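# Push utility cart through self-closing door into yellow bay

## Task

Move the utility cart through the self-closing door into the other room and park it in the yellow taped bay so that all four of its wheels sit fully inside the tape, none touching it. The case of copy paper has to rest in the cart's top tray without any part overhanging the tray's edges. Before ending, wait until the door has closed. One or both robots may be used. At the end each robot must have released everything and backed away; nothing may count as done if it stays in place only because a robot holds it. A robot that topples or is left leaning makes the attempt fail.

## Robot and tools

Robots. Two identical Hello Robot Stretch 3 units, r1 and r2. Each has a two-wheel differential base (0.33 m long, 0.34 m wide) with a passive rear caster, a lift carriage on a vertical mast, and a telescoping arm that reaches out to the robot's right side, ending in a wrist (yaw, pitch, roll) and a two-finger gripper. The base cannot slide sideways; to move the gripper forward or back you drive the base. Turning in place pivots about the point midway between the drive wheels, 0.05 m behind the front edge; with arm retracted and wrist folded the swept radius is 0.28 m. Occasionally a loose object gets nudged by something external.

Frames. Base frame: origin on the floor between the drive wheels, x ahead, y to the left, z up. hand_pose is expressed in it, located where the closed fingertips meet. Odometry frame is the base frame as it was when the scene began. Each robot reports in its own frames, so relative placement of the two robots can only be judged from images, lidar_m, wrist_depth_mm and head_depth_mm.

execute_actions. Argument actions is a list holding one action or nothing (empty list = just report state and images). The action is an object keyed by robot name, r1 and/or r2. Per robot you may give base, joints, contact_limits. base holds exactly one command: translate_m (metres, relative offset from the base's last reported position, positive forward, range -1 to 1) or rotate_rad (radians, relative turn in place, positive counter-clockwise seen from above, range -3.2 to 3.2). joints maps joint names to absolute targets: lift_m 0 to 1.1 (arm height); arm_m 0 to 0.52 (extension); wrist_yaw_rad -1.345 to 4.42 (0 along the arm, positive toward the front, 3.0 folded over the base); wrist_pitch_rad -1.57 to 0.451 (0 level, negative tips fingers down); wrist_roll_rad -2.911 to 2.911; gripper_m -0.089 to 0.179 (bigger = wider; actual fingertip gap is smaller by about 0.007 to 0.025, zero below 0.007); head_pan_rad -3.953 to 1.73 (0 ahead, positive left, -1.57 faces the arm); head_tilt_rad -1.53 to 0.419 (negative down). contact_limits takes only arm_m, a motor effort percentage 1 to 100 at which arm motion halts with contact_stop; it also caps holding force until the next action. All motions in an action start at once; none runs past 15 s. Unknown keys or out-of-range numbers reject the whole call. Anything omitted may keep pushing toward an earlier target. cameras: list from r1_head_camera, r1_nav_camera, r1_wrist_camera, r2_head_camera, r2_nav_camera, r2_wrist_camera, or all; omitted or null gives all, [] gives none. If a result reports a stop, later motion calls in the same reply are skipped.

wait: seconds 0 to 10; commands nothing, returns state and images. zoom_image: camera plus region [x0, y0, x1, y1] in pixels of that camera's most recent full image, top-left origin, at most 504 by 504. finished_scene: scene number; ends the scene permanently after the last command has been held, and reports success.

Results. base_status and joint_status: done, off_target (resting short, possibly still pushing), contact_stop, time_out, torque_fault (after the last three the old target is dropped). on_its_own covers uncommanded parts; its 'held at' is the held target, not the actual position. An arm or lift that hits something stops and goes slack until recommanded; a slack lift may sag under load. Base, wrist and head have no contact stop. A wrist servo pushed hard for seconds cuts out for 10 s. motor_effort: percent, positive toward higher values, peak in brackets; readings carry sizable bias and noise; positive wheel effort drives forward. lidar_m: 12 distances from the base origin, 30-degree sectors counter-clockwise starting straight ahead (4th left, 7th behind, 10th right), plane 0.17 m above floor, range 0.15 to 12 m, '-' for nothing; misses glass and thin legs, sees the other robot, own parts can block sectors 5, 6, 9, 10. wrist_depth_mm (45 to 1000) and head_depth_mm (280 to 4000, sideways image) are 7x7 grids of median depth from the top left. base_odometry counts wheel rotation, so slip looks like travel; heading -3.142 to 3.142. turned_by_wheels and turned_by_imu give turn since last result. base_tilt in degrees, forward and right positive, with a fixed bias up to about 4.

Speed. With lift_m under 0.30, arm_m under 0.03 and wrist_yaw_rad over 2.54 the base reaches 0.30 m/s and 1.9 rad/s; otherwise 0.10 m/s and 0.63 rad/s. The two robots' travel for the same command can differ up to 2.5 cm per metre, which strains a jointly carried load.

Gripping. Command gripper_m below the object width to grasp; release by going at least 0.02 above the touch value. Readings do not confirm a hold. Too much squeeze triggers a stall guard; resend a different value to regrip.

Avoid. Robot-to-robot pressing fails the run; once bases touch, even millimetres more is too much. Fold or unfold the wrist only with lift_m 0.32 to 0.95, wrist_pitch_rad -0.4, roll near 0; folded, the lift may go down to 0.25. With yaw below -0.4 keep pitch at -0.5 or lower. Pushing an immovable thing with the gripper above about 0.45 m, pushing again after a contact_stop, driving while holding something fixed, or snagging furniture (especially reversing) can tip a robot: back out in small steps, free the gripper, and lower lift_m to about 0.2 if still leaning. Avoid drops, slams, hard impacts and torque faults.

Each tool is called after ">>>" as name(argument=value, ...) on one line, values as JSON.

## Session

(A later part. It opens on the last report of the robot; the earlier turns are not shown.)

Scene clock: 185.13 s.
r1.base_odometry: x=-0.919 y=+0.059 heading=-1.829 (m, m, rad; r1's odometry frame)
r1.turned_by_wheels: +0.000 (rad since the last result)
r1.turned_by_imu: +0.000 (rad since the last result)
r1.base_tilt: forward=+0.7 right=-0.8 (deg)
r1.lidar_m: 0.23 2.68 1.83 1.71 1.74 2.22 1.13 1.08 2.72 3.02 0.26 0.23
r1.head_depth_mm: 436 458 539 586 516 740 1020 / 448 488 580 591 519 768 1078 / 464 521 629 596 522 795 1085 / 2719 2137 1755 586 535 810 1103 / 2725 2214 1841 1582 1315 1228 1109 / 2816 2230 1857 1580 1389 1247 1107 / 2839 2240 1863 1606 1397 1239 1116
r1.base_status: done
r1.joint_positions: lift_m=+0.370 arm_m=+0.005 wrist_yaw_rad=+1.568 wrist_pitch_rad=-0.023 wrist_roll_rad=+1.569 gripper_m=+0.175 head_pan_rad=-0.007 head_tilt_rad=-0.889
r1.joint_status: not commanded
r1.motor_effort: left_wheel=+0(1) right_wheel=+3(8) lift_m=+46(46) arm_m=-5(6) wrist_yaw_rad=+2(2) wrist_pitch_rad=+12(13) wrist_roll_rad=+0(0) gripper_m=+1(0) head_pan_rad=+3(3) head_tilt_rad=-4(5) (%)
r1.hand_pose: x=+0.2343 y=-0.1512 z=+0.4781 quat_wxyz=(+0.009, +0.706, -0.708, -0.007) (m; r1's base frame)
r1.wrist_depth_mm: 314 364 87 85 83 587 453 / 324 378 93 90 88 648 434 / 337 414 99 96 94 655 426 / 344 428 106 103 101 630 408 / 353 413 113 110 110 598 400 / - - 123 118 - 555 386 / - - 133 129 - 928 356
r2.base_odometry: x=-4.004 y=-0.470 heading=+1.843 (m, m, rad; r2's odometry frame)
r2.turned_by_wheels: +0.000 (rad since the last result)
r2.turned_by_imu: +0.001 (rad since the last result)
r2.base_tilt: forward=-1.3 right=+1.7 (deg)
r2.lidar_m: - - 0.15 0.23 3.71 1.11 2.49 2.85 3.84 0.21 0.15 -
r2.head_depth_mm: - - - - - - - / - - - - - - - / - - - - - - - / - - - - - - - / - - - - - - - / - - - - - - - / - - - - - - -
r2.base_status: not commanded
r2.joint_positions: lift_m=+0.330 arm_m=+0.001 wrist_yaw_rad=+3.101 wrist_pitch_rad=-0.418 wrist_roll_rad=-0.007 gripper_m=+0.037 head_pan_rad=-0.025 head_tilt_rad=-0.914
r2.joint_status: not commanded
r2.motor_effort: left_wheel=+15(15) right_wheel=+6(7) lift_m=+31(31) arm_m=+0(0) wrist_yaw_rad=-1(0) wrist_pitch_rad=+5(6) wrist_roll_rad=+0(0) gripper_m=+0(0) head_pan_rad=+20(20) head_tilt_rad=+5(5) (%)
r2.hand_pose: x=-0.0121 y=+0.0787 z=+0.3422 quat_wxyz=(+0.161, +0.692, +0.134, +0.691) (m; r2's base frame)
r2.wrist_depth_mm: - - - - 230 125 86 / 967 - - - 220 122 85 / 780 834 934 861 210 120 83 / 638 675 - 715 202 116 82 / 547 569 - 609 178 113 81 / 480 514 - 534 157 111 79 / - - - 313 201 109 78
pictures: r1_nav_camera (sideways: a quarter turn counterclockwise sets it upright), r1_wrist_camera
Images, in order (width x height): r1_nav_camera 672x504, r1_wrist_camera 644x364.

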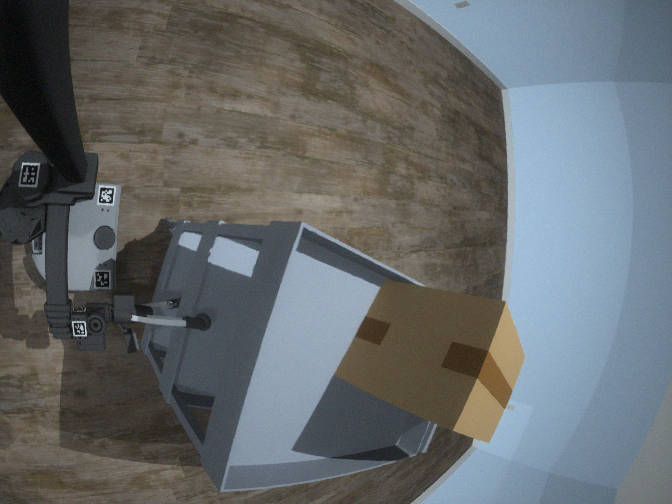

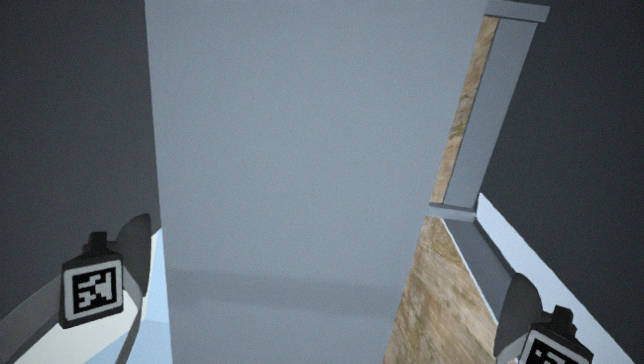

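>>> execute_actions(actions=[{"r1":{"joints":{"lift_m":0.385,"gripper_m":0.04}},"r2":{"base":{"translate_m":-0.005},"joints":{"head_pan_rad":-2.2}}}], cameras=[])

>>> execute_actions(actions=[{"r1":{"base":{"rotate_rad":0.6}}}], cameras=["r1_nav_camera"])

>>> execute_actions(actions=[{"r1":{"base":{"translate_m":-0.3}}}], cameras=["r1_nav_camera","r2_nav_camera"])

Scene clock: 195.53 s.
r1.base_odometry: x=-0.919 y=+0.059 heading=-1.829 (m, m, rad; r1's odometry frame)
r1.turned_by_wheels: +0.000 (rad since the last result)
r1.turned_by_imu: -0.002 (rad since the last result)
r1.base_tilt: forward=+0.7 right=-0.7 (deg)
r1.lidar_m: 0.24 2.68 1.83 1.72 1.75 2.21 1.25 1.09 2.71 3.01 0.26 0.23
r1.head_depth_mm: 435 462 543 588 516 749 1006 / 452 492 585 592 520 779 1074 / 469 527 635 596 529 798 1080 / 2708 2188 1742 587 543 813 1097 / 2788 2203 1851 1579 1319 1230 1106 / 2803 2216 1876 1589 1394 1240 1111 / 2843 2285 1888 1602 1398 1241 1116
r1.base_status: not commanded
r1.joint_positions: lift_m=+0.385 arm_m=+0.005 wrist_yaw_rad=+1.575 wrist_pitch_rad=-0.021 wrist_roll_rad=+1.569 gripper_m=+0.048 head_pan_rad=-0.007 head_tilt_rad=-0.889
r1.joint_status: gripper_m off_target (ended at +0.048, target +0.040); the others done
r1.on_its_own: gripper_m is held at +0.047, not at your +0.040, by its stall guard, which is still easing
r1.motor_effort: left_wheel=+1(0) right_wheel=+16(16) lift_m=+46(47) arm_m=-5(5) wrist_yaw_rad=-4(4) wrist_pitch_rad=+12(12) wrist_roll_rad=+0(1) gripper_m=-24(100) head_pan_rad=+4(3) head_tilt_rad=-5(5) (%)
r1.hand_pose: x=+0.2343 y=-0.1492 z=+0.4935 quat_wxyz=(+0.009, +0.709, -0.706, -0.007) (m; r1's base frame)
r1.wrist_depth_mm: 299 409 91 88 86 85 471 / 306 422 97 94 91 91 460 / 317 446 104 100 97 565 439 / 325 458 111 107 104 578 428 / 336 474 119 115 111 614 417 / 351 - 128 124 120 542 403 / 353 - 141 134 130 457 390
r2.base_odometry: x=-4.002 y=-0.475 heading=+1.844 (m, m, rad; r2's odometry frame)
r2.turned_by_wheels: +0.001 (rad since the last result)
r2.turned_by_imu: -0.239 (rad since the last result)
r2.base_tilt: forward=-1.1 right=+1.6 (deg)
r2.lidar_m: - - 0.15 0.19 3.57 1.08 1.35 2.71 3.12 1.51 0.15 -
r2.head_depth_mm: 2481 2527 2028 1692 1431 1268 1127 / 2613 2486 2024 1664 1432 1255 1143 / 2852 2470 2001 1649 1415 1238 1137 / 3001 2460 1988 1648 1417 1238 - / 3125 2457 1957 1616 1391 1218 - / 3117 2382 1924 1612 1393 1211 1116 / 3153 2369 1923 1601 1377 1209 1073
r2.base_status: done
r2.joint_positions: lift_m=+0.330 arm_m=+0.001 wrist_yaw_rad=+3.102 wrist_pitch_rad=-0.418 wrist_roll_rad=-0.007 gripper_m=+0.037 head_pan_rad=-2.193 head_tilt_rad=-0.889
r2.joint_status: all done
r2.on_its_own: left_wheel is at rest, and its effort (+41) is outside its rest range (-18 to +18)
r2.motor_effort: left_wheel=+41(53) right_wheel=-1(15) lift_m=+31(31) arm_m=+0(0) wrist_yaw_rad=-2(6) wrist_pitch_rad=+5(5) wrist_roll_rad=-1(0) gripper_m=+0(0) head_pan_rad=-4(100) head_tilt_rad=-4(34) (%)
r2.hand_pose: x=-0.0124 y=+0.0787 z=+0.3422 quat_wxyz=(+0.160, +0.692, +0.134, +0.691) (m; r2's base frame)
r2.wrist_depth_mm: - - - 394 200 135 101 / 999 - - 400 201 135 102 / 779 817 932 408 204 136 103 / 656 680 - 416 207 138 103 / 552 576 - 493 194 139 104 / 482 523 - 473 184 139 104 / - - - 320 232 141 105
pictures: none
No camera images: the call's "cameras" was empty. Leave "cameras" out to get every camera's image.

Scene clock: 197.53 s.
r1.base_odometry: x=-0.919 y=+0.059 heading=-1.230 (m, m, rad; r1's odometry frame)
r1.turned_by_wheels: +0.599 (rad since the last result)
r1.turned_by_imu: +0.574 (rad since the last result)
r1.base_tilt: forward=+0.6 right=-0.7 (deg)
r1.lidar_m: 0.39 1.81 1.71 1.76 2.18 1.08 1.09 2.84 3.02 0.26 0.25 0.27
r1.head_depth_mm: 2629 2147 1784 588 512 769 817 / 2679 2164 1813 564 844 1020 1078 / 2727 2170 1806 1529 1324 1179 1099 / 2764 2180 1830 1563 1374 1227 1099 / 2674 2221 1840 1586 1382 1231 1111 / 2444 2237 1857 1596 1398 1234 1108 / 2132 2185 1875 1600 1392 1242 1117
r1.base_status: rotate_rad off_target (by the wheels' count: +0.5989 of +0.6000)
r1.joint_positions: lift_m=+0.385 arm_m=+0.005 wrist_yaw_rad=+1.453 wrist_pitch_rad=-0.022 wrist_roll_rad=+1.572 gripper_m=+0.057 head_pan_rad=-0.007 head_tilt_rad=-0.891
r1.joint_status: not commanded
r1.on_its_own: gripper_m is held at +0.056, not at your +0.040, by its stall guard, which is still easing; right_wheel is at rest, and its effort (+33) is outside its rest range (-18 to +18); wrist_yaw_rad is at rest, and its effort (+90) is outside its rest range (-12 to +12)
r1.motor_effort: left_wheel=-10(18) right_wheel=+33(43) lift_m=+43(46) arm_m=+0(5) wrist_yaw_rad=+90(90) wrist_pitch_rad=+12(13) wrist_roll_rad=+0(7) gripper_m=-21(25) head_pan_rad=+4(2) head_tilt_rad=-4(4) (%)
r1.hand_pose: x=+0.2325 y=-0.1799 z=+0.4935 quat_wxyz=(+0.008, +0.664, -0.747, -0.008) (m; r1's base frame)
r1.wrist_depth_mm: - - - - - - - / - - - - - - - / - - - - - - - / 312 52 48 - - - - / 336 - 65 56 52 49 - / - 335 122 101 81 67 359 / - - - - - 320 342
r2.base_odometry: x=-4.002 y=-0.475 heading=+1.844 (m, m, rad; r2's odometry frame)
r2.turned_by_wheels: +0.000 (rad since the last result)
r2.turned_by_imu: +0.000 (rad since the last result)
r2.base_tilt: forward=-1.0 right=+1.8 (deg)
r2.lidar_m: - - 0.15 0.19 3.58 1.07 1.35 2.70 3.14 1.64 0.15 -
r2.head_depth_mm: 2472 2555 2033 1678 1431 1257 1129 / 2586 2517 1998 1677 1418 1250 1147 / 2854 2526 2000 1654 1428 1236 1135 / 2964 2504 1971 1640 1419 1240 - / 3103 2402 1968 1604 1402 1220 - / 3180 2420 1953 1615 1375 1216 1120 / 3108 2385 1914 1607 1370 1207 1072
r2.base_status: not commanded
r2.joint_positions: lift_m=+0.330 arm_m=+0.001 wrist_yaw_rad=+3.102 wrist_pitch_rad=-0.418 wrist_roll_rad=-0.007 gripper_m=+0.037 head_pan_rad=-2.193 head_tilt_rad=-0.889
r2.joint_status: not commanded
r2.on_its_own: left_wheel is at rest, and its effort (+41) is outside its rest range (-18 to +18)
r2.motor_effort: left_wheel=+41(41) right_wheel=-1(0) lift_m=+31(32) arm_m=-1(0) wrist_yaw_rad=-1(2) wrist_pitch_rad=+5(5) wrist_roll_rad=-1(0) gripper_m=+0(0) head_pan_rad=-4(5) head_tilt_rad=-4(4) (%)
r2.hand_pose: x=-0.0124 y=+0.0787 z=+0.3422 quat_wxyz=(+0.160, +0.692, +0.134, +0.691) (m; r2's base frame)
r2.wrist_depth_mm: - - - 390 199 135 102 / 970 - - 400 203 136 102 / 768 813 918 400 204 136 102 / 644 670 - 418 205 137 103 / 554 571 - 501 195 138 104 / 483 515 - 471 184 139 105 / - - - 321 231 140 105
pictures: r1_nav_camera (sideways: a quarter turn counterclockwise sets it upright)
Images, in order (width x height): r1_nav_camera 672x504.

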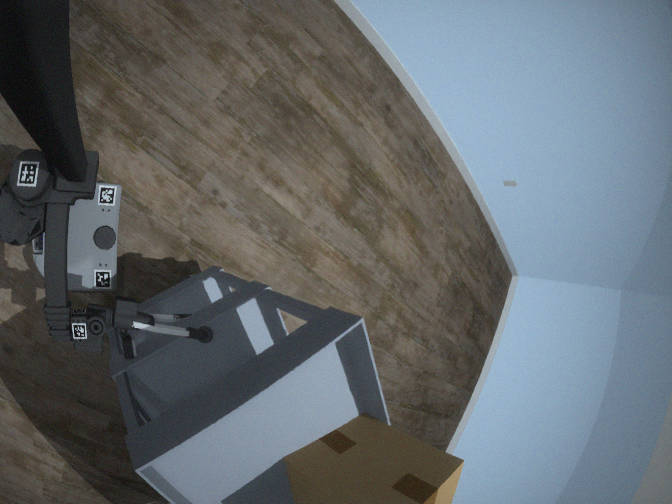

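Scene clock: 201.57 s.
r1.base_odometry: x=-1.020 y=+0.342 heading=-1.230 (m, m, rad; r1's odometry frame)
r1.turned_by_wheels: +0.000 (rad since the last result)
r1.turned_by_imu: -0.001 (rad since the last result)
r1.base_tilt: forward=+0.7 right=-0.7 (deg)
r1.lidar_m: 0.28 1.95 1.85 1.90 1.90 0.80 2.08 2.47 2.89 0.38 0.28 0.27
r1.head_depth_mm: 481 537 624 587 502 774 1002 / 2663 2096 655 591 528 792 1077 / 2705 2168 1809 579 674 1029 1095 / 2723 2185 1818 1575 1335 1205 1098 / 2743 2192 1852 1573 1384 1232 1108 / 2588 2227 1849 1595 1394 1231 1112 / 2291 2244 1860 1594 1400 1240 1117
r1.base_status: done
r1.joint_positions: lift_m=+0.385 arm_m=+0.005 wrist_yaw_rad=+1.419 wrist_pitch_rad=-0.024 wrist_roll_rad=+1.579 gripper_m=+0.060 head_pan_rad=-0.007 head_tilt_rad=-0.891
r1.joint_status: not commanded
r1.on_its_own: wrist_yaw_rad is held at +1.411, not at your +1.570, by its stall guard, which is not easing now; gripper_m is held at +0.059, not at your +0.040, by its stall guard, which is not easing now
r1.motor_effort: left_wheel=+1(13) right_wheel=-11(26) lift_m=+43(43) arm_m=-6(5) wrist_yaw_rad=-6(90) wrist_pitch_rad=+13(14) wrist_roll_rad=-3(4) gripper_m=-19(21) head_pan_rad=+3(3) head_tilt_rad=-4(4) (%)
r1.hand_pose: x=+0.2313 y=-0.1891 z=+0.4929 quat_wxyz=(+0.005, +0.651, -0.759, -0.012) (m; r1's base frame)
r1.wrist_depth_mm: 301 412 91 89 86 85 466 / 309 429 98 94 92 93 452 / 319 445 106 102 99 588 439 / 324 458 115 110 107 612 423 / 337 483 125 120 116 587 417 / 348 - 135 131 127 523 403 / - - 154 146 142 730 389
r2.base_odometry: x=-4.002 y=-0.475 heading=+1.844 (m, m, rad; r2's odometry frame)
r2.turned_by_wheels: +0.000 (rad since the last result)
r2.turned_by_imu: +0.001 (rad since the last result)
r2.base_tilt: forward=-1.1 right=+1.7 (deg)
r2.lidar_m: - - 0.15 0.18 3.57 1.07 1.35 2.71 3.13 1.40 0.15 -
r2.head_depth_mm: 2442 2568 2026 1680 1428 1260 1126 / 2615 2549 1994 1668 1437 1249 1138 / 2838 2492 1996 1652 1427 1245 1138 / 3032 2473 1959 1653 1406 1231 - / 3092 2412 1939 1622 1397 1226 - / 3133 2415 1926 1619 1386 1212 1118 / 3146 2336 1916 1603 1367 1209 1077
r2.base_status: not commanded
r2.joint_positions: lift_m=+0.330 arm_m=+0.001 wrist_yaw_rad=+3.102 wrist_pitch_rad=-0.418 wrist_roll_rad=-0.007 gripper_m=+0.037 head_pan_rad=-2.193 head_tilt_rad=-0.889
r2.joint_status: not commanded
r2.on_its_own: left_wheel is at rest, and its effort (+41) is outside its rest range (-18 to +18)
r2.motor_effort: left_wheel=+41(42) right_wheel=-1(1) lift_m=+31(32) arm_m=-1(0) wrist_yaw_rad=-2(2) wrist_pitch_rad=+5(5) wrist_roll_rad=+0(0) gripper_m=+0(0) head_pan_rad=-4(5) head_tilt_rad=-4(4) (%)
r2.hand_pose: x=-0.0124 y=+0.0787 z=+0.3422 quat_wxyz=(+0.160, +0.692, +0.134, +0.691) (m; r2's base frame)
r2.wrist_depth_mm: - - - 392 200 135 102 / 967 - - 396 203 135 102 / 766 822 901 410 203 136 102 / 646 665 - 416 206 137 103 / 552 573 - 504 194 138 104 / 487 509 - 468 184 139 104 / - - - 319 230 141 105
pictures: r1_nav_camera (sideways: a quarter turn counterclockwise sets it upright), r2_nav_camera (sideways: a quarter turn counterclockwise sets it upright)
Images, in order (width x height): r1_nav_camera 672x504, r2_nav_camera 672x504.

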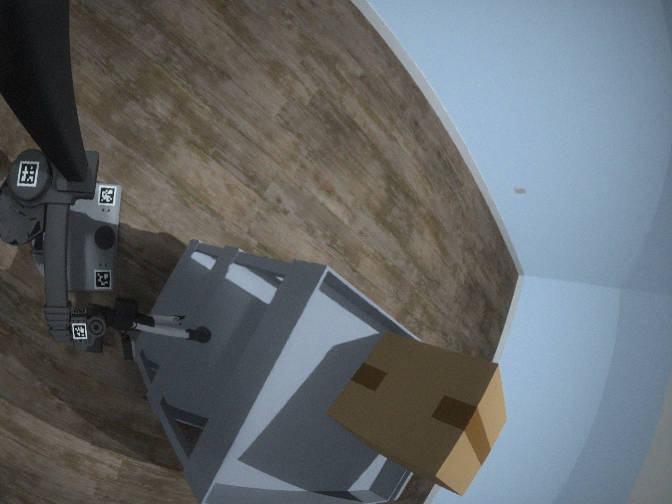

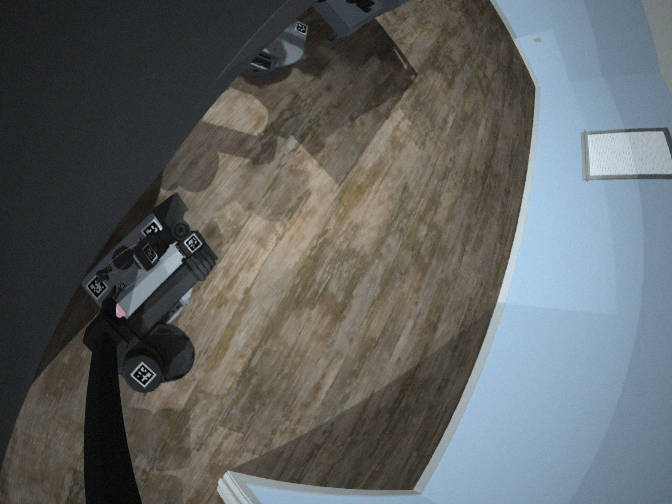

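>>> execute_actions(actions=[{"r1":{"base":{"rotate_rad":0.5},"joints":{"wrist_yaw_rad":1.3}},"r2":{"base":{"rotate_rad":0.25}}}], cameras=[])

>>> execute_actions(actions=[{"r1":{"base":{"translate_m":-0.5}},"r2":{"base":{"translate_m":0.05}}}], cameras=["r1_nav_camera"])

>>> execute_actions(actions=[{"r1":{"base":{"translate_m":-0.5},"joints":{"wrist_yaw_rad":1.57}}}], cameras=["r1_nav_camera","r2_nav_camera"])

Scene clock: 215.30 s.
r1.base_odometry: x=-1.020 y=+0.342 heading=-0.731 (m, m, rad; r1's odometry frame)
r1.turned_by_wheels: +0.499 (rad since the last result)
r1.turned_by_imu: +0.487 (rad since the last result)
r1.base_tilt: forward=+0.7 right=-0.7 (deg)
r1.lidar_m: 1.97 1.85 1.89 1.92 0.81 0.82 2.40 2.89 2.95 0.28 0.28 0.30
r1.head_depth_mm: 2515 2104 1785 555 840 779 968 / 2420 2156 1796 1524 843 1074 1091 / 2238 2193 1818 1564 1368 1224 1095 / 2058 2174 1827 1568 1375 1221 1102 / 1925 2123 1837 1578 1382 1231 1107 / 1791 2048 1849 1584 1389 1238 1113 / 1691 1929 1866 1599 1397 1239 1114
r1.base_status: done
r1.joint_positions: lift_m=+0.385 arm_m=+0.005 wrist_yaw_rad=+1.256 wrist_pitch_rad=-0.022 wrist_roll_rad=+1.569 gripper_m=+0.060 head_pan_rad=-0.007 head_tilt_rad=-0.891
r1.joint_status: wrist_yaw_rad off_target (ended at +1.256, target +1.300)
r1.on_its_own: gripper_m is held at +0.059, not at your +0.040, by its stall guard, which is not easing now; right_wheel is at rest, and its effort (+19) is outside its rest range (-18 to +18); wrist_yaw_rad is at rest, and its effort (+35) is outside its rest range (-12 to +12)
r1.motor_effort: left_wheel=-4(6) right_wheel=+19(29) lift_m=+43(43) arm_m=+1(5) wrist_yaw_rad=+35(49) wrist_pitch_rad=+12(13) wrist_roll_rad=+0(4) gripper_m=-17(19) head_pan_rad=+3(3) head_tilt_rad=-5(4) (%)
r1.hand_pose: x=+0.2217 y=-0.2290 z=+0.4933 quat_wxyz=(+0.008, +0.588, -0.809, -0.008) (m; r1's base frame)
r1.wrist_depth_mm: - - - - - - - / 294 49 47 46 - - - / 316 59 55 51 49 47 46 / 328 379 68 63 59 55 52 / 338 - 89 82 74 69 402 / 319 - 130 116 101 768 374 / - - 313 200 176 739 348
r2.base_odometry: x=-4.002 y=-0.475 heading=+2.094 (m, m, rad; r2's odometry frame)
r2.turned_by_wheels: +0.250 (rad since the last result)
r2.turned_by_imu: +0.135 (rad since the last result)
r2.base_tilt: forward=-1.2 right=+1.7 (deg)
r2.lidar_m: - - 0.15 0.27 3.63 1.06 1.79 2.72 3.39 0.32 0.15 -
r2.head_depth_mm: 2421 2674 2253 1828 1508 1294 1123 / 2590 2793 2269 1823 1501 1292 1134 / 2767 2936 2241 1794 1485 1282 1127 / 2996 2942 2195 1767 1484 1272 1143 / 3328 2924 2174 1751 1467 1266 1145 / 3548 2892 2156 1754 1459 1251 1105 / 3833 2799 2148 1720 1443 1250 1090
r2.base_status: done
r2.joint_positions: lift_m=+0.330 arm_m=+0.001 wrist_yaw_rad=+3.102 wrist_pitch_rad=-0.418 wrist_roll_rad=-0.007 gripper_m=+0.037 head_pan_rad=-2.304 head_tilt_rad=-0.804
r2.joint_status: not commanded
r2.motor_effort: left_wheel=+12(34) right_wheel=+9(13) lift_m=+31(32) arm_m=-1(1) wrist_yaw_rad=-2(1) wrist_pitch_rad=+5(5) wrist_roll_rad=-1(0) gripper_m=+0(0) head_pan_rad=+61(61) head_tilt_rad=-35(35) (%)
r2.hand_pose: x=-0.0124 y=+0.0787 z=+0.3422 quat_wxyz=(+0.160, +0.692, +0.134, +0.691) (m; r2's base frame)
r2.wrist_depth_mm: - - - - 261 149 105 / - - - - 252 146 103 / 780 797 904 815 242 143 102 / 646 674 - 696 236 141 101 / 549 576 - 615 212 139 99 / 486 518 - 534 190 137 98 / - - - 363 241 134 97
pictures: none
No camera images: the call's "cameras" was empty. Leave "cameras" out to get every camera's image.

Scene clock: 221.40 s.
r1.base_odometry: x=-1.392 y=+0.675 heading=-0.731 (m, m, rad; r1's odometry frame)
r1.turned_by_wheels: +0.000 (rad since the last result)
r1.turned_by_imu: -0.002 (rad since the last result)
r1.base_tilt: forward=+0.6 right=-0.7 (deg)
r1.lidar_m: 0.27 2.27 2.31 0.59 0.86 1.64 2.02 2.48 2.53 0.44 0.29 0.26
r1.head_depth_mm: 465 518 605 588 515 774 1040 / 2682 596 643 592 526 794 1090 / 2606 2183 1814 581 537 879 1093 / 2471 2184 1822 1569 1355 1219 1103 / 2338 2220 1847 1585 1379 1227 1108 / 2215 2221 1843 1591 1397 1234 1112 / 2064 2200 1869 1590 1396 1242 1120
r1.base_status: done
r1.joint_positions: lift_m=+0.385 arm_m=+0.005 wrist_yaw_rad=+1.300 wrist_pitch_rad=-0.027 wrist_roll_rad=+1.573 gripper_m=+0.060 head_pan_rad=-0.007 head_tilt_rad=-0.891
r1.joint_status: not commanded
r1.on_its_own: gripper_m is held at +0.059, not at your +0.040, by its stall guard, which is not easing now; wrist_yaw_rad moved +0.043 to your old target +1.300
r1.motor_effort: left_wheel=+1(7) right_wheel=-5(19) lift_m=+43(43) arm_m=+0(1) wrist_yaw_rad=-7(35) wrist_pitch_rad=+15(15) wrist_roll_rad=-1(2) gripper_m=-18(20) head_pan_rad=+4(3) head_tilt_rad=-4(4) (%)
r1.hand_pose: x=+0.2248 y=-0.2184 z=+0.4922 quat_wxyz=(+0.008, +0.605, -0.796, -0.011) (m; r1's base frame)
r1.wrist_depth_mm: 301 414 547 116 114 932 439 / 312 433 122 119 117 622 449 / 320 444 126 123 121 675 441 / 330 468 130 127 125 661 428 / 338 489 134 131 129 629 412 / 350 449 138 136 134 584 400 / 357 - 144 141 139 499 387
r2.base_odometry: x=-4.027 y=-0.432 heading=+2.094 (m, m, rad; r2's odometry frame)
r2.turned_by_wheels: +0.001 (rad since the last result)
r2.turned_by_imu: -0.106 (rad since the last result)
r2.base_tilt: forward=-1.2 right=+1.8 (deg)
r2.lidar_m: - - 0.15 0.19 3.58 1.08 1.42 2.71 3.16 0.72 0.15 -
r2.head_depth_mm: 2410 2554 2111 1714 1455 1267 1122 / 2573 2667 2060 1696 1440 1259 1137 / 2830 2658 2043 1696 1444 1242 1144 / 3007 2546 2002 1666 1421 1248 - / 3200 2559 1998 1667 1412 1232 - / 3304 2508 1985 1669 1360 1224 1125 / 3382 2492 1948 1356 1267 1211 1076
r2.base_status: translate_m off_target (by the wheels' count: +0.0499 of +0.0500)
r2.joint_positions: lift_m=+0.330 arm_m=+0.001 wrist_yaw_rad=+3.101 wrist_pitch_rad=-0.418 wrist_roll_rad=-0.007 gripper_m=+0.037 head_pan_rad=-2.226 head_tilt_rad=-0.865
r2.joint_status: not commanded
r2.on_its_own: left_wheel is at rest, and its effort (+47) is outside its rest range (-18 to +18)
r2.motor_effort: left_wheel=+47(57) right_wheel=+2(18) lift_m=+31(31) arm_m=+0(0) wrist_yaw_rad=-1(1) wrist_pitch_rad=+5(5) wrist_roll_rad=+0(1) gripper_m=+0(0) head_pan_rad=+15(60) head_tilt_rad=-12(35) (%)
r2.hand_pose: x=-0.0122 y=+0.0787 z=+0.3422 quat_wxyz=(+0.161, +0.692, +0.134, +0.691) (m; r2's base frame)
r2.wrist_depth_mm: - - - 424 200 131 98 / 968 - - 430 202 131 98 / 782 793 897 428 200 131 98 / 651 687 - 431 202 132 98 / 551 579 - 521 188 132 98 / 476 513 - 486 177 133 98 / - - - 313 221 133 99
pictures: r1_nav_camera (sideways: a quarter turn counterclockwise sets it upright)
Images, in order (width x height): r1_nav_camera 672x504.

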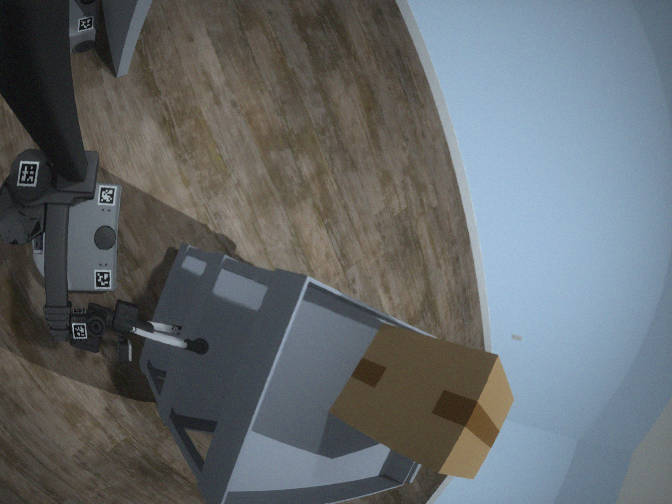

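Scene clock: 228.03 s.
r1.base_odometry: x=-1.764 y=+1.009 heading=-0.731 (m, m, rad; r1's odometry frame)
r1.turned_by_wheels: +0.000 (rad since the last result)
r1.turned_by_imu: -0.003 (rad since the last result)
r1.base_tilt: forward=+0.7 right=-0.7 (deg)
r1.lidar_m: 0.16 0.16 0.73 0.83 1.25 1.26 1.65 2.07 2.11 2.73 0.34 0.19
r1.head_depth_mm: 2641 2082 682 588 515 798 1102 / 2662 786 685 590 517 739 1083 / 446 424 531 589 521 672 1067 / 448 420 511 588 525 482 1054 / 453 417 506 590 527 475 1089 / 458 414 502 592 558 1218 1112 / 466 411 1785 1600 1395 1242 1116
r1.base_status: done
r1.joint_positions: lift_m=+0.385 arm_m=+0.005 wrist_yaw_rad=+1.662 wrist_pitch_rad=-0.028 wrist_roll_rad=+1.576 gripper_m=+0.060 head_pan_rad=-0.007 head_tilt_rad=-0.891
r1.joint_status: wrist_yaw_rad off_target (ended at +1.662, target +1.570)
r1.on_its_own: wrist_yaw_rad is held at +1.664, not at your +1.570, by its stall guard, which is not easing now; gripper_m is held at +0.059, not at your +0.040, by its stall guard, which is not easing now
r1.motor_effort: left_wheel=+1(10) right_wheel=-4(21) lift_m=+43(43) arm_m=-1(7) wrist_yaw_rad=+2(77) wrist_pitch_rad=+15(15) wrist_roll_rad=-2(2) gripper_m=-18(19) head_pan_rad=+3(3) head_tilt_rad=-4(3) (%)
r1.hand_pose: x=+0.2331 y=-0.1269 z=+0.4920 quat_wxyz=(+0.009, +0.738, -0.674, -0.011) (m; r1's base frame)
r1.wrist_depth_mm: 301 - - 152 153 - 669 / 312 431 - 149 149 - 566 / 321 449 621 146 146 665 430 / 330 467 644 143 143 654 424 / 336 487 141 141 141 626 415 / 346 448 139 138 138 596 401 / 356 - 136 135 136 534 388
r2.base_odometry: x=-4.027 y=-0.432 heading=+2.094 (m, m, rad; r2's odometry frame)
r2.turned_by_wheels: +0.000 (rad since the last result)
r2.turned_by_imu: +0.001 (rad since the last result)
r2.base_tilt: forward=-1.1 right=+1.9 (deg)
r2.lidar_m: - - 0.15 0.19 3.60 1.07 1.42 2.71 0.72 0.71 0.15 -
r2.head_depth_mm: 2420 2585 2091 1726 1454 1263 1117 / 2570 2623 2058 1696 1440 1255 1136 / 2745 2617 1951 1657 1424 1247 1144 / 2936 2350 945 1390 1360 1251 - / 3197 2564 1829 1583 1385 1237 - / 3345 2487 1165 1254 1342 1229 1122 / 3317 900 1143 1080 1307 1222 1075
r2.base_status: not commanded
r2.joint_positions: lift_m=+0.330 arm_m=+0.001 wrist_yaw_rad=+3.101 wrist_pitch_rad=-0.418 wrist_roll_rad=-0.007 gripper_m=+0.037 head_pan_rad=-2.226 head_tilt_rad=-0.865
r2.joint_status: not commanded
r2.on_its_own: left_wheel is at rest, and its effort (+47) is outside its rest range (-18 to +18)
r2.motor_effort: left_wheel=+47(47) right_wheel=+2(2) lift_m=+32(31) arm_m=+0(1) wrist_yaw_rad=-1(1) wrist_pitch_rad=+5(5) wrist_roll_rad=+0(0) gripper_m=+0(0) head_pan_rad=+15(16) head_tilt_rad=-12(13) (%)
r2.hand_pose: x=-0.0122 y=+0.0787 z=+0.3422 quat_wxyz=(+0.161, +0.692, +0.134, +0.691) (m; r2's base frame)
r2.wrist_depth_mm: - - - 429 200 131 98 / 977 - - 431 201 131 98 / 775 805 898 431 200 131 98 / 646 683 - 439 203 132 98 / 553 576 - 529 189 132 98 / 489 512 - 480 176 132 99 / - - - 313 220 133 99
pictures: r1_nav_camera (sideways: a quarter turn counterclockwise sets it upright), r2_nav_camera (sideways: a quarter turn counterclockwise sets it upright)
Images, in order (width x height): r1_nav_camera 672x504, r2_nav_camera 672x504.

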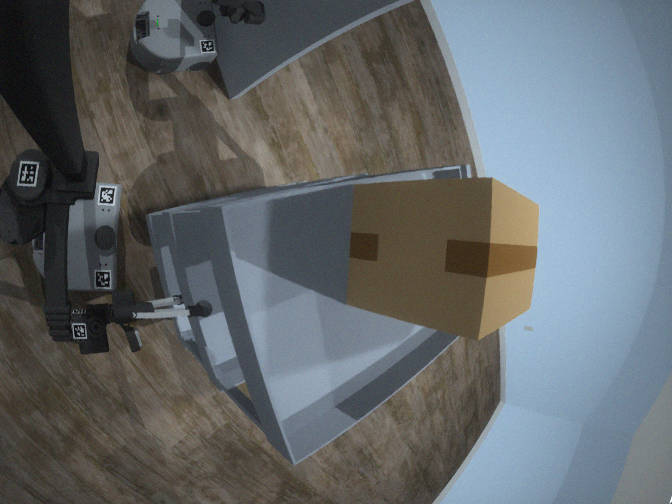

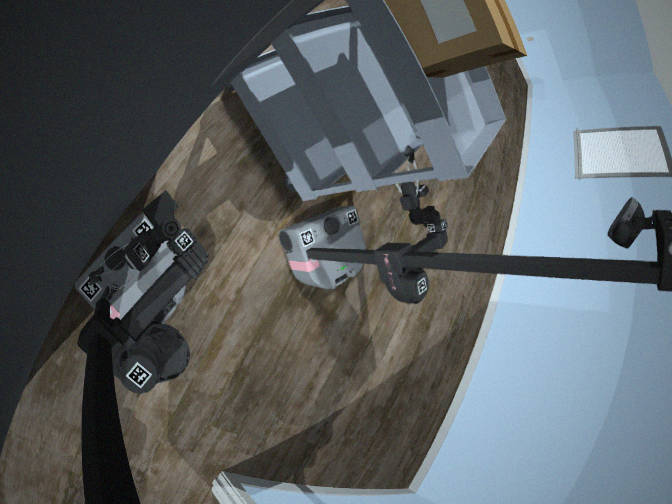

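>>> execute_actions(actions=[{"r1":{"base":{"rotate_rad":-0.55},"joints":{"arm_m":0.2,"wrist_yaw_rad":1.75}},"r2":{"base":{"rotate_rad":-0.9}}}], cameras=[])

>>> execute_actions(actions=[{"r1":{"base":{"translate_m":-0.25}},"r2":{"base":{"translate_m":0.17},"joints":{"head_pan_rad":0,"head_tilt_rad":0}}}], cameras=["r1_nav_camera"])

Scene clock: 241.53 s.
r1.base_odometry: x=-1.764 y=+1.009 heading=-1.280 (m, m, rad; r1's odometry frame)
r1.turned_by_wheels: -0.549 (rad since the last result)
r1.turned_by_imu: -0.352 (rad since the last result)
r1.base_tilt: forward=+0.7 right=-0.7 (deg)
r1.lidar_m: 0.16 0.30 0.81 0.82 1.19 1.27 1.35 2.00 2.08 2.23 3.25 0.15
r1.head_depth_mm: 2650 368 464 577 515 460 421 / 2660 353 401 534 518 461 688 / 441 354 365 471 520 479 984 / 446 357 335 423 510 799 1098 / 450 361 318 396 758 1194 1106 / 457 364 374 590 1156 1236 1113 / 462 414 657 869 1385 1239 1117
r1.base_status: done
r1.joint_positions: lift_m=+0.385 arm_m=+0.199 wrist_yaw_rad=+1.780 wrist_pitch_rad=-0.025 wrist_roll_rad=+1.570 gripper_m=+0.060 head_pan_rad=-0.006 head_tilt_rad=-0.893
r1.joint_status: wrist_yaw_rad off_target (ended at +1.780, target +1.750); the others done
r1.on_its_own: gripper_m is held at +0.059, not at your +0.040, by its stall guard, which is not easing now; right_wheel is at rest, and its effort (-21) is outside its rest range (-18 to +18); wrist_yaw_rad is at rest, and its effort (-23) is outside its rest range (-12 to +12)
r1.motor_effort: left_wheel=+8(57) right_wheel=-21(51) lift_m=+43(43) arm_m=+11(35) wrist_yaw_rad=-23(89) wrist_pitch_rad=+13(15) wrist_roll_rad=+0(5) gripper_m=-17(21) head_pan_rad=+2(3) head_tilt_rad=-3(4) (%)
r1.hand_pose: x=+0.2286 y=-0.2910 z=+0.4927 quat_wxyz=(+0.010, +0.777, -0.629, -0.007) (m; r1's base frame)
r1.wrist_depth_mm: 300 - - 209 219 233 232 / 310 - - 189 199 - 621 / 314 442 - 174 182 - 386 / 325 462 711 161 168 904 409 / 335 483 151 150 155 615 411 / 349 451 139 140 141 589 403 / 355 571 131 131 133 526 390
r2.base_odometry: x=-4.027 y=-0.432 heading=+1.195 (m, m, rad; r2's odometry frame)
r2.turned_by_wheels: -0.899 (rad since the last result)
r2.turned_by_imu: -0.696 (rad since the last result)
r2.base_tilt: forward=-1.2 right=+1.8 (deg)
r2.lidar_m: 0.22 0.17 0.17 0.18 0.26 3.57 1.05 1.05 2.68 0.69 0.86 0.86
r2.head_depth_mm: 1682 1679 1632 1593 1433 1250 1123 / 2313 2336 1988 1666 1423 1251 1144 / 2401 2507 1978 1649 1419 1242 1144 / 2404 2468 1985 1640 1412 1235 - / 2395 2422 1954 1624 1402 1218 - / 2400 2382 1919 1603 1382 1218 1112 / 2373 2350 1931 1608 1300 1214 1078
r2.base_status: rotate_rad off_target (by the wheels' count: -0.8992 of -0.9000)
r2.joint_positions: lift_m=+0.330 arm_m=+0.001 wrist_yaw_rad=+3.101 wrist_pitch_rad=-0.418 wrist_roll_rad=-0.007 gripper_m=+0.037 head_pan_rad=-2.207 head_tilt_rad=-0.889
r2.joint_status: not commanded
r2.on_its_own: left_wheel is at rest, and its effort (+45) is outside its rest range (-18 to +18)
r2.motor_effort: left_wheel=+45(84) right_wheel=-1(5) lift_m=+32(31) arm_m=+0(1) wrist_yaw_rad=-1(1) wrist_pitch_rad=+5(5) wrist_roll_rad=+0(0) gripper_m=+0(0) head_pan_rad=+4(15) head_tilt_rad=-4(12) (%)
r2.hand_pose: x=-0.0122 y=+0.0787 z=+0.3422 quat_wxyz=(+0.161, +0.692, +0.134, +0.691) (m; r2's base frame)
r2.wrist_depth_mm: 442 356 258 229 197 173 154 / 518 394 283 247 210 182 162 / 720 444 306 269 227 196 172 / 626 521 - 298 245 209 182 / 554 551 - 344 262 223 195 / 480 524 - 369 279 243 206 / - - - 383 339 263 223
pictures: none
No camera images: the call's "cameras" was empty. Leave "cameras" out to get every camera's image.

Scene clock: 245.97 s.
r1.base_odometry: x=-1.836 y=+1.248 heading=-1.280 (m, m, rad; r1's odometry frame)
r1.turned_by_wheels: +0.000 (rad since the last result)
r1.turned_by_imu: -0.001 (rad since the last result)
r1.base_tilt: forward=+0.7 right=-0.7 (deg)
r1.lidar_m: 0.30 2.85 0.83 0.84 1.47 1.06 1.14 1.68 1.94 2.08 0.28 0.21
r1.head_depth_mm: 433 456 550 588 515 750 1072 / 437 463 560 590 508 678 1072 / 2663 782 622 928 894 1106 1078 / 2701 2132 1781 1562 1374 1223 1103 / 2770 2197 1837 1573 1376 1230 1104 / 2784 2222 1853 1588 1389 1235 1108 / 2806 2247 1861 1593 1396 1235 1115
r1.base_status: done
r1.joint_positions: lift_m=+0.385 arm_m=+0.200 wrist_yaw_rad=+1.741 wrist_pitch_rad=-0.028 wrist_roll_rad=+1.568 gripper_m=+0.060 head_pan_rad=-0.006 head_tilt_rad=-0.893
r1.joint_status: not commanded
r1.on_its_own: gripper_m is held at +0.059, not at your +0.040, by its stall guard, which is not easing now; wrist_yaw_rad moved -0.039 to your old target +1.750
r1.motor_effort: left_wheel=+3(9) right_wheel=-9(45) lift_m=+43(43) arm_m=+4(11) wrist_yaw_rad=+6(25) wrist_pitch_rad=+15(16) wrist_roll_rad=+1(3) gripper_m=-17(18) head_pan_rad=+4(3) head_tilt_rad=-3(3) (%)
r1.hand_pose: x=+0.2304 y=-0.3014 z=+0.4919 quat_wxyz=(+0.012, +0.765, -0.644, -0.008) (m; r1's base frame)
r1.wrist_depth_mm: 301 416 553 121 119 944 435 / 312 429 584 123 122 634 453 / 319 448 131 127 125 679 439 / 329 463 134 131 129 661 422 / 338 487 137 134 133 621 411 / 352 462 140 138 137 587 402 / 359 - 145 142 141 502 387
r2.base_odometry: x=-3.965 y=-0.274 heading=+1.196 (m, m, rad; r2's odometry frame)
r2.turned_by_wheels: +0.001 (rad since the last result)
r2.turned_by_imu: +0.202 (rad since the last result)
r2.base_tilt: forward=-1.1 right=+1.7 (deg)
r2.lidar_m: 0.19 0.16 0.16 0.18 0.29 3.69 1.17 1.70 0.74 0.91 0.98 3.68
r2.head_depth_mm: 1797 2585 - - - 3071 2055 / 1818 2783 3653 3746 3810 3068 2047 / - - - - - 3040 2043 / - - - - - - - / - - - - - - - / - - - - - - - / - - - - - - -
r2.base_status: translate_m off_target (by the wheels' count: +0.1698 of +0.1700)
r2.joint_positions: lift_m=+0.330 arm_m=+0.001 wrist_yaw_rad=+3.101 wrist_pitch_rad=-0.418 wrist_roll_rad=-0.007 gripper_m=+0.037 head_pan_rad=-0.005 head_tilt_rad=-0.011
r2.joint_status: all done
r2.on_its_own: left_wheel is at rest, and its effort (+54) is outside its rest range (-18 to +18)
r2.motor_effort: left_wheel=+54(100) right_wheel=+2(8) lift_m=+31(31) arm_m=+0(0) wrist_yaw_rad=-1(0) wrist_pitch_rad=+5(6) wrist_roll_rad=+0(1) gripper_m=+0(0) head_pan_rad=+3(50) head_tilt_rad=+4(31) (%)
r2.hand_pose: x=-0.0122 y=+0.0787 z=+0.3422 quat_wxyz=(+0.161, +0.692, +0.134, +0.691) (m; r2's base frame)
r2.wrist_depth_mm: - 442 281 238 197 168 146 / 928 499 304 256 209 177 153 / 774 578 327 278 223 187 160 / 639 627 - 305 240 200 169 / 557 569 - 362 254 212 179 / 480 512 - 378 265 227 189 / - - - 374 319 240 201
pictures: r1_nav_camera (sideways: a quarter turn counterclockwise sets it upright)
Images, in order (width x height): r1_nav_camera 672x504.

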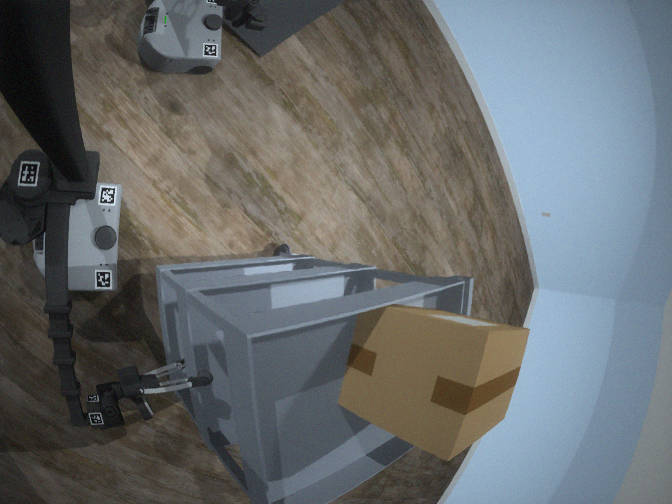

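>>> execute_actions(actions=[{"r1":{"base":{"rotate_rad":-0.7}},"r2":{"base":{"rotate_rad":0.75}}}], cameras=[])

>>> execute_actions(actions=[{"r1":{"base":{"translate_m":-0.2}},"r2":{"base":{"translate_m":0.1}}}], cameras=["r1_nav_camera"])

Scene clock: 253.40 s.
r1.base_odometry: x=-1.836 y=+1.248 heading=-1.979 (m, m, rad; r1's odometry frame)
r1.turned_by_wheels: -0.700 (rad since the last result)
r1.turned_by_imu: -0.679 (rad since the last result)
r1.base_tilt: forward=+0.7 right=-0.7 (deg)
r1.lidar_m: 0.19 0.43 2.95 0.86 0.88 1.18 1.06 1.09 1.43 1.94 0.15 0.15
r1.head_depth_mm: 2639 373 455 572 515 459 432 / 437 362 422 556 519 467 710 / 441 356 396 508 521 754 1051 / 445 358 371 469 553 1094 1100 / 452 371 408 547 925 1230 1108 / 466 531 681 941 1391 1237 1113 / 2734 2224 1737 1609 1397 1239 1113
r1.base_status: done
r1.joint_positions: lift_m=+0.385 arm_m=+0.200 wrist_yaw_rad=+1.733 wrist_pitch_rad=-0.027 wrist_roll_rad=+1.578 gripper_m=+0.060 head_pan_rad=-0.006 head_tilt_rad=-0.893
r1.joint_status: not commanded
r1.on_its_own: gripper_m is held at +0.059, not at your +0.040, by its stall guard, which is not easing now
r1.motor_effort: left_wheel=+2(17) right_wheel=-3(53) lift_m=+43(43) arm_m=+3(7) wrist_yaw_rad=+11(51) wrist_pitch_rad=+14(15) wrist_roll_rad=-2(2) gripper_m=-17(18) head_pan_rad=+3(3) head_tilt_rad=-3(4) (%)
r1.hand_pose: x=+0.2308 y=-0.3034 z=+0.4921 quat_wxyz=(+0.009, +0.762, -0.647, -0.011) (m; r1's base frame)
r1.wrist_depth_mm: 302 - - 195 198 232 221 / 311 - - 180 185 - 660 / 318 451 - 168 174 982 391 / 331 471 651 157 162 619 424 / 337 475 149 148 153 633 406 / 345 449 139 140 141 593 404 / 354 564 133 133 133 530 393
r2.base_odometry: x=-3.965 y=-0.274 heading=+1.946 (m, m, rad; r2's odometry frame)
r2.turned_by_wheels: +0.750 (rad since the last result)
r2.turned_by_imu: +0.717 (rad since the last result)
r2.base_tilt: forward=-1.1 right=+1.8 (deg)
r2.lidar_m: - - 0.15 0.25 3.83 1.17 2.75 0.69 1.01 0.20 0.15 -
r2.head_depth_mm: - - - - - - - / - - - - - - - / - - - - - - - / - - - - - - - / - - - - - - - / - - - - - - - / - - - - - - -
r2.base_status: done
r2.joint_positions: lift_m=+0.330 arm_m=+0.001 wrist_yaw_rad=+3.101 wrist_pitch_rad=-0.418 wrist_roll_rad=-0.007 gripper_m=+0.037 head_pan_rad=-0.002 head_tilt_rad=-0.009
r2.joint_status: not commanded
r2.motor_effort: left_wheel=-2(45) right_wheel=+11(21) lift_m=+30(31) arm_m=-1(0) wrist_yaw_rad=-1(3) wrist_pitch_rad=+6(5) wrist_roll_rad=+0(1) gripper_m=+0(0) head_pan_rad=+0(3) head_tilt_rad=+4(4) (%)
r2.hand_pose: x=-0.0122 y=+0.0787 z=+0.3423 quat_wxyz=(+0.161, +0.692, +0.134, +0.691) (m; r2's base frame)
r2.wrist_depth_mm: - - - - 243 129 88 / 987 - - - 231 125 86 / 765 824 922 845 219 122 85 / 627 666 - 697 209 119 83 / 550 573 - 633 183 116 82 / 491 519 - 546 161 113 80 / - - - 327 206 110 79
pictures: none
No camera images: the call's "cameras" was empty. Leave "cameras" out to get every camera's image.

Scene clock: 256.57 s.
r1.base_odometry: x=-1.757 y=+1.432 heading=-1.979 (m, m, rad; r1's odometry frame)
r1.turned_by_wheels: +0.000 (rad since the last result)
r1.turned_by_imu: +0.000 (rad since the last result)
r1.base_tilt: forward=+0.6 right=-0.7 (deg)
r1.lidar_m: 0.29 4.20 2.95 0.87 0.84 1.19 0.86 0.88 1.17 1.96 0.25 0.19
r1.head_depth_mm: 431 433 528 586 516 674 1072 / 437 435 528 590 509 653 1058 / 475 459 564 604 864 1094 1084 / 2722 781 1015 1312 1342 1226 1100 / 2757 2190 1843 1588 1382 1226 1105 / 2780 2237 1844 1587 1393 1232 1110 / 2802 2250 1862 1594 1395 1246 1117
r1.base_status: done
r1.joint_positions: lift_m=+0.385 arm_m=+0.200 wrist_yaw_rad=+1.692 wrist_pitch_rad=-0.029 wrist_roll_rad=+1.568 gripper_m=+0.060 head_pan_rad=-0.006 head_tilt_rad=-0.893
r1.joint_status: not commanded
r1.on_its_own: wrist_yaw_rad is held at +1.697, not at your +1.750, by its stall guard, which is not easing now; gripper_m is held at +0.059, not at your +0.040, by its stall guard, which is not easing now
r1.motor_effort: left_wheel=+4(9) right_wheel=-12(40) lift_m=+43(43) arm_m=+3(3) wrist_yaw_rad=+4(26) wrist_pitch_rad=+15(16) wrist_roll_rad=+1(2) gripper_m=-17(18) head_pan_rad=+3(3) head_tilt_rad=-3(4) (%)
r1.hand_pose: x=+0.2322 y=-0.3138 z=+0.4917 quat_wxyz=(+0.012, +0.749, -0.663, -0.008) (m; r1's base frame)
r1.wrist_depth_mm: 300 417 - 140 138 - 666 / 310 431 627 140 139 - 407 / 323 455 611 140 139 640 434 / 329 466 141 140 139 655 427 / 338 494 141 140 139 627 405 / 351 469 141 139 139 586 397 / 363 - 140 140 139 527 388
r2.base_odometry: x=-4.002 y=-0.181 heading=+1.947 (m, m, rad; r2's odometry frame)
r2.turned_by_wheels: +0.001 (rad since the last result)
r2.turned_by_imu: +0.008 (rad since the last result)
r2.base_tilt: forward=-1.1 right=+1.9 (deg)
r2.lidar_m: - - 0.15 0.19 3.81 1.25 0.73 1.03 4.04 4.98 0.15 -
r2.head_depth_mm: - - - - - - - / - - - - - - - / - - - - - - - / - - - - - - - / - - - - - - - / - - - - - - - / - - - - - - -
r2.base_status: translate_m off_target (by the wheels' count: +0.0998 of +0.1000)
r2.joint_positions: lift_m=+0.330 arm_m=+0.001 wrist_yaw_rad=+3.100 wrist_pitch_rad=-0.418 wrist_roll_rad=-0.007 gripper_m=+0.037 head_pan_rad=-0.002 head_tilt_rad=-0.009
r2.joint_status: not commanded
r2.on_its_own: left_wheel is at rest, and its effort (+76) is outside its rest range (-18 to +18)
r2.motor_effort: left_wheel=+76(85) right_wheel=+0(19) lift_m=+30(30) arm_m=+0(1) wrist_yaw_rad=-1(0) wrist_pitch_rad=+5(5) wrist_roll_rad=-1(1) gripper_m=+0(0) head_pan_rad=+1(2) head_tilt_rad=+4(4) (%)
r2.hand_pose: x=-0.0120 y=+0.0787 z=+0.3423 quat_wxyz=(+0.161, +0.692, +0.133, +0.691) (m; r2's base frame)
r2.wrist_depth_mm: - - - 500 200 125 92 / 974 - - 494 199 125 91 / 776 822 926 481 196 124 91 / 645 669 - 472 195 123 90 / 557 579 - 582 179 122 90 / 477 515 - 490 165 122 90 / - - - 306 209 121 90
pictures: r1_nav_camera (sideways: a quarter turn counterclockwise sets it upright)
Images, in order (width x height): r1_nav_camera 672x504.

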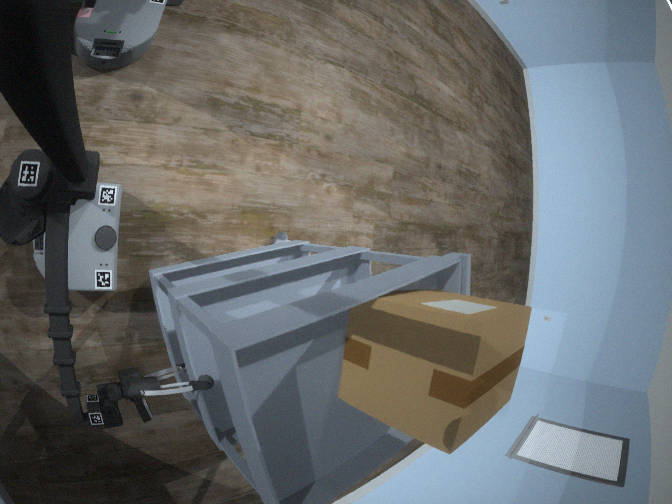

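>>> execute_actions(actions=[{"r1":{"base":{"rotate_rad":-0.6},"joints":{"arm_m":0.1}}}], cameras=[])

>>> execute_actions(actions=[{"r1":{"base":{"translate_m":-0.4},"joints":{"arm_m":0.0}}}], cameras=["r1_nav_camera"])

Scene clock: 265.23 s.
r1.base_odometry: x=-1.757 y=+1.432 heading=-2.579 (m, m, rad; r1's odometry frame)
r1.turned_by_wheels: -0.600 (rad since the last result)
r1.turned_by_imu: -0.589 (rad since the last result)
r1.base_tilt: forward=+0.7 right=-0.7 (deg)
r1.lidar_m: 0.15 0.37 4.51 2.98 0.87 0.84 1.14 0.86 0.86 1.11 0.26 0.15
r1.head_depth_mm: 2078 701 680 586 514 475 1085 / 454 397 488 578 518 462 1061 / 441 387 468 570 521 464 910 / 445 381 449 563 524 773 1084 / 452 377 431 528 873 1224 1105 / 456 375 604 982 1383 1234 1108 / 2664 2241 1767 1590 1402 1239 1116
r1.base_status: done
r1.joint_positions: lift_m=+0.385 arm_m=+0.101 wrist_yaw_rad=+1.654 wrist_pitch_rad=-0.029 wrist_roll_rad=+1.576 gripper_m=+0.060 head_pan_rad=-0.006 head_tilt_rad=-0.893
r1.joint_status: all done
r1.on_its_own: wrist_yaw_rad is held at +1.697, not at your +1.750, by its stall guard, which is still easing; gripper_m is held at +0.059, not at your +0.040, by its stall guard, which is not easing now
r1.motor_effort: left_wheel=+0(16) right_wheel=-2(50) lift_m=+43(43) arm_m=-12(12) wrist_yaw_rad=+34(35) wrist_pitch_rad=+16(16) wrist_roll_rad=-2(2) gripper_m=-17(17) head_pan_rad=+3(3) head_tilt_rad=-3(3) (%)
r1.hand_pose: x=+0.2332 y=-0.2245 z=+0.4917 quat_wxyz=(+0.009, +0.736, -0.677, -0.012) (m; r1's base frame)
r1.wrist_depth_mm: 302 - - 185 188 924 223 / 312 441 - 173 177 - 647 / 321 450 - 163 166 967 396 / 330 464 652 156 159 602 422 / 339 490 149 147 151 623 410 / 346 448 140 140 141 590 397 / 358 574 134 134 135 531 386
r2.base_odometry: x=-4.002 y=-0.181 heading=+1.947 (m, m, rad; r2's odometry frame)
r2.turned_by_wheels: +0.000 (rad since the last result)
r2.turned_by_imu: +0.001 (rad since the last result)
r2.base_tilt: forward=-1.1 right=+1.8 (deg)
r2.lidar_m: - - 0.15 0.19 3.81 1.25 0.73 1.04 4.00 4.95 0.15 -
r2.head_depth_mm: - - - - - - - / - - - - - - - / - - - - - - - / - - - - - - - / - - - - - - - / - - - - - - - / - - - - - - -
r2.base_status: not commanded
r2.joint_positions: lift_m=+0.330 arm_m=+0.001 wrist_yaw_rad=+3.100 wrist_pitch_rad=-0.418 wrist_roll_rad=-0.007 gripper_m=+0.037 head_pan_rad=-0.002 head_tilt_rad=-0.009
r2.joint_status: not commanded
r2.on_its_own: left_wheel is at rest, and its effort (+76) is outside its rest range (-18 to +18)
r2.motor_effort: left_wheel=+76(76) right_wheel=+0(0) lift_m=+31(30) arm_m=+0(0) wrist_yaw_rad=-1(1) wrist_pitch_rad=+5(5) wrist_roll_rad=-1(1) gripper_m=+1(0) head_pan_rad=+0(1) head_tilt_rad=+3(3) (%)
r2.hand_pose: x=-0.0120 y=+0.0787 z=+0.3423 quat_wxyz=(+0.161, +0.692, +0.133, +0.691) (m; r2's base frame)
r2.wrist_depth_mm: - - - 500 199 125 91 / 966 - - 493 198 124 91 / 766 820 921 483 196 124 91 / 639 670 - 482 194 123 90 / 550 571 - 578 180 123 90 / 488 521 - 496 165 122 90 / - - - 305 209 122 90
pictures: none
No camera images: the call's "cameras" was empty. Leave "cameras" out to get every camera's image.

Scene clock: 270.33 s.
r1.base_odometry: x=-1.419 y=+1.645 heading=-2.579 (m, m, rad; r1's odometry frame)
r1.turned_by_wheels: +0.000 (rad since the last result)
r1.turned_by_imu: -0.002 (rad since the last result)
r1.base_tilt: forward=+0.7 right=-0.7 (deg)
r1.lidar_m: 0.24 0.29 4.17 0.78 0.66 0.69 0.82 3.45 0.63 0.70 0.26 0.24
r1.head_depth_mm: 432 452 532 586 514 748 1004 / 444 482 576 591 519 783 1073 / 461 518 625 595 529 797 1095 / 2648 2071 651 597 542 883 1099 / 2736 2188 1829 577 555 1208 1106 / 2767 2206 1847 1586 1389 1242 1111 / 2786 2230 1869 1606 1395 1237 1114
r1.base_status: done
r1.joint_positions: lift_m=+0.385 arm_m=+0.000 wrist_yaw_rad=+1.686 wrist_pitch_rad=-0.029 wrist_roll_rad=+1.575 gripper_m=+0.060 head_pan_rad=-0.006 head_tilt_rad=-0.893
r1.joint_status: all done
r1.on_its_own: wrist_yaw_rad is held at +1.688, not at your +1.750, by its stall guard, which is not easing now; gripper_m is held at +0.059, not at your +0.040, by its stall guard, which is not easing now
r1.motor_effort: left_wheel=+2(3) right_wheel=-8(32) lift_m=+43(43) arm_m=+0(14) wrist_yaw_rad=+2(37) wrist_pitch_rad=+16(16) wrist_roll_rad=-2(2) gripper_m=-16(17) head_pan_rad=+3(4) head_tilt_rad=-3(3) (%)
r1.hand_pose: x=+0.2324 y=-0.1157 z=+0.4917 quat_wxyz=(+0.010, +0.746, -0.665, -0.011) (m; r1's base frame)
r1.wrist_depth_mm: 300 411 87 85 82 81 462 / 312 431 95 91 89 89 449 / 320 445 103 100 96 558 437 / 329 459 115 109 106 605 424 / 336 - 127 121 117 578 410 / 350 - 141 136 131 510 399 / - - 168 155 151 768 378
r2.base_odometry: x=-4.002 y=-0.181 heading=+1.947 (m, m, rad; r2's odometry frame)
r2.turned_by_wheels: +0.000 (rad since the last result)
r2.turned_by_imu: +0.001 (rad since the last result)
r2.base_tilt: forward=-1.1 right=+1.8 (deg)
r2.lidar_m: - - 0.15 0.19 3.84 0.52 0.75 1.14 4.02 4.97 0.15 -
r2.head_depth_mm: - - - - - - - / - - - - - - - / - - - - - - - / - - - - - - - / - - - - - - - / - - - - - - - / - - - - - - -
r2.base_status: not commanded
r2.joint_positions: lift_m=+0.330 arm_m=+0.001 wrist_yaw_rad=+3.100 wrist_pitch_rad=-0.418 wrist_roll_rad=-0.007 gripper_m=+0.037 head_pan_rad=-0.002 head_tilt_rad=-0.009
r2.joint_status: not commanded
r2.on_its_own: left_wheel is at rest, and its effort (+76) is outside its rest range (-18 to +18)
r2.motor_effort: left_wheel=+76(76) right_wheel=+0(0) lift_m=+30(31) arm_m=+0(0) wrist_yaw_rad=+0(0) wrist_pitch_rad=+6(5) wrist_roll_rad=+0(1) gripper_m=+0(0) head_pan_rad=+1(0) head_tilt_rad=+3(3) (%)
r2.hand_pose: x=-0.0120 y=+0.0787 z=+0.3423 quat_wxyz=(+0.161, +0.692, +0.133, +0.691) (m; r2's base frame)
r2.wrist_depth_mm: - - - 508 199 125 91 / 952 - - 493 199 124 91 / 785 808 904 478 196 123 90 / 651 666 - 473 195 123 90 / 544 568 - 592 179 122 90 / 483 516 - 497 165 122 90 / - - - 304 209 121 89
pictures: r1_nav_camera (sideways: a quarter turn counterclockwise sets it upright)
Images, in order (width x height): r1_nav_camera 672x504.

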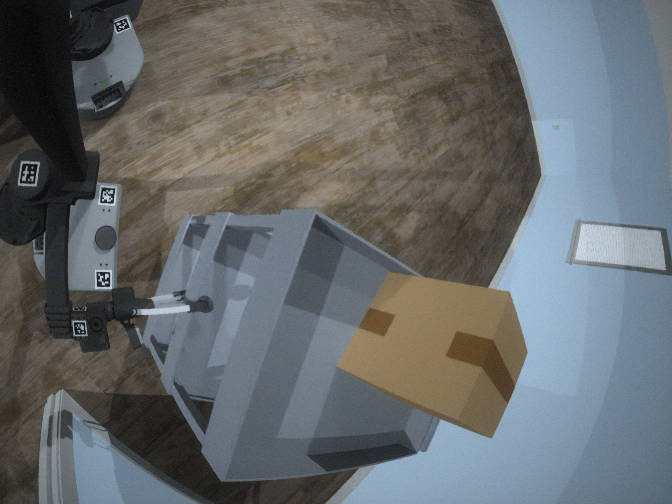

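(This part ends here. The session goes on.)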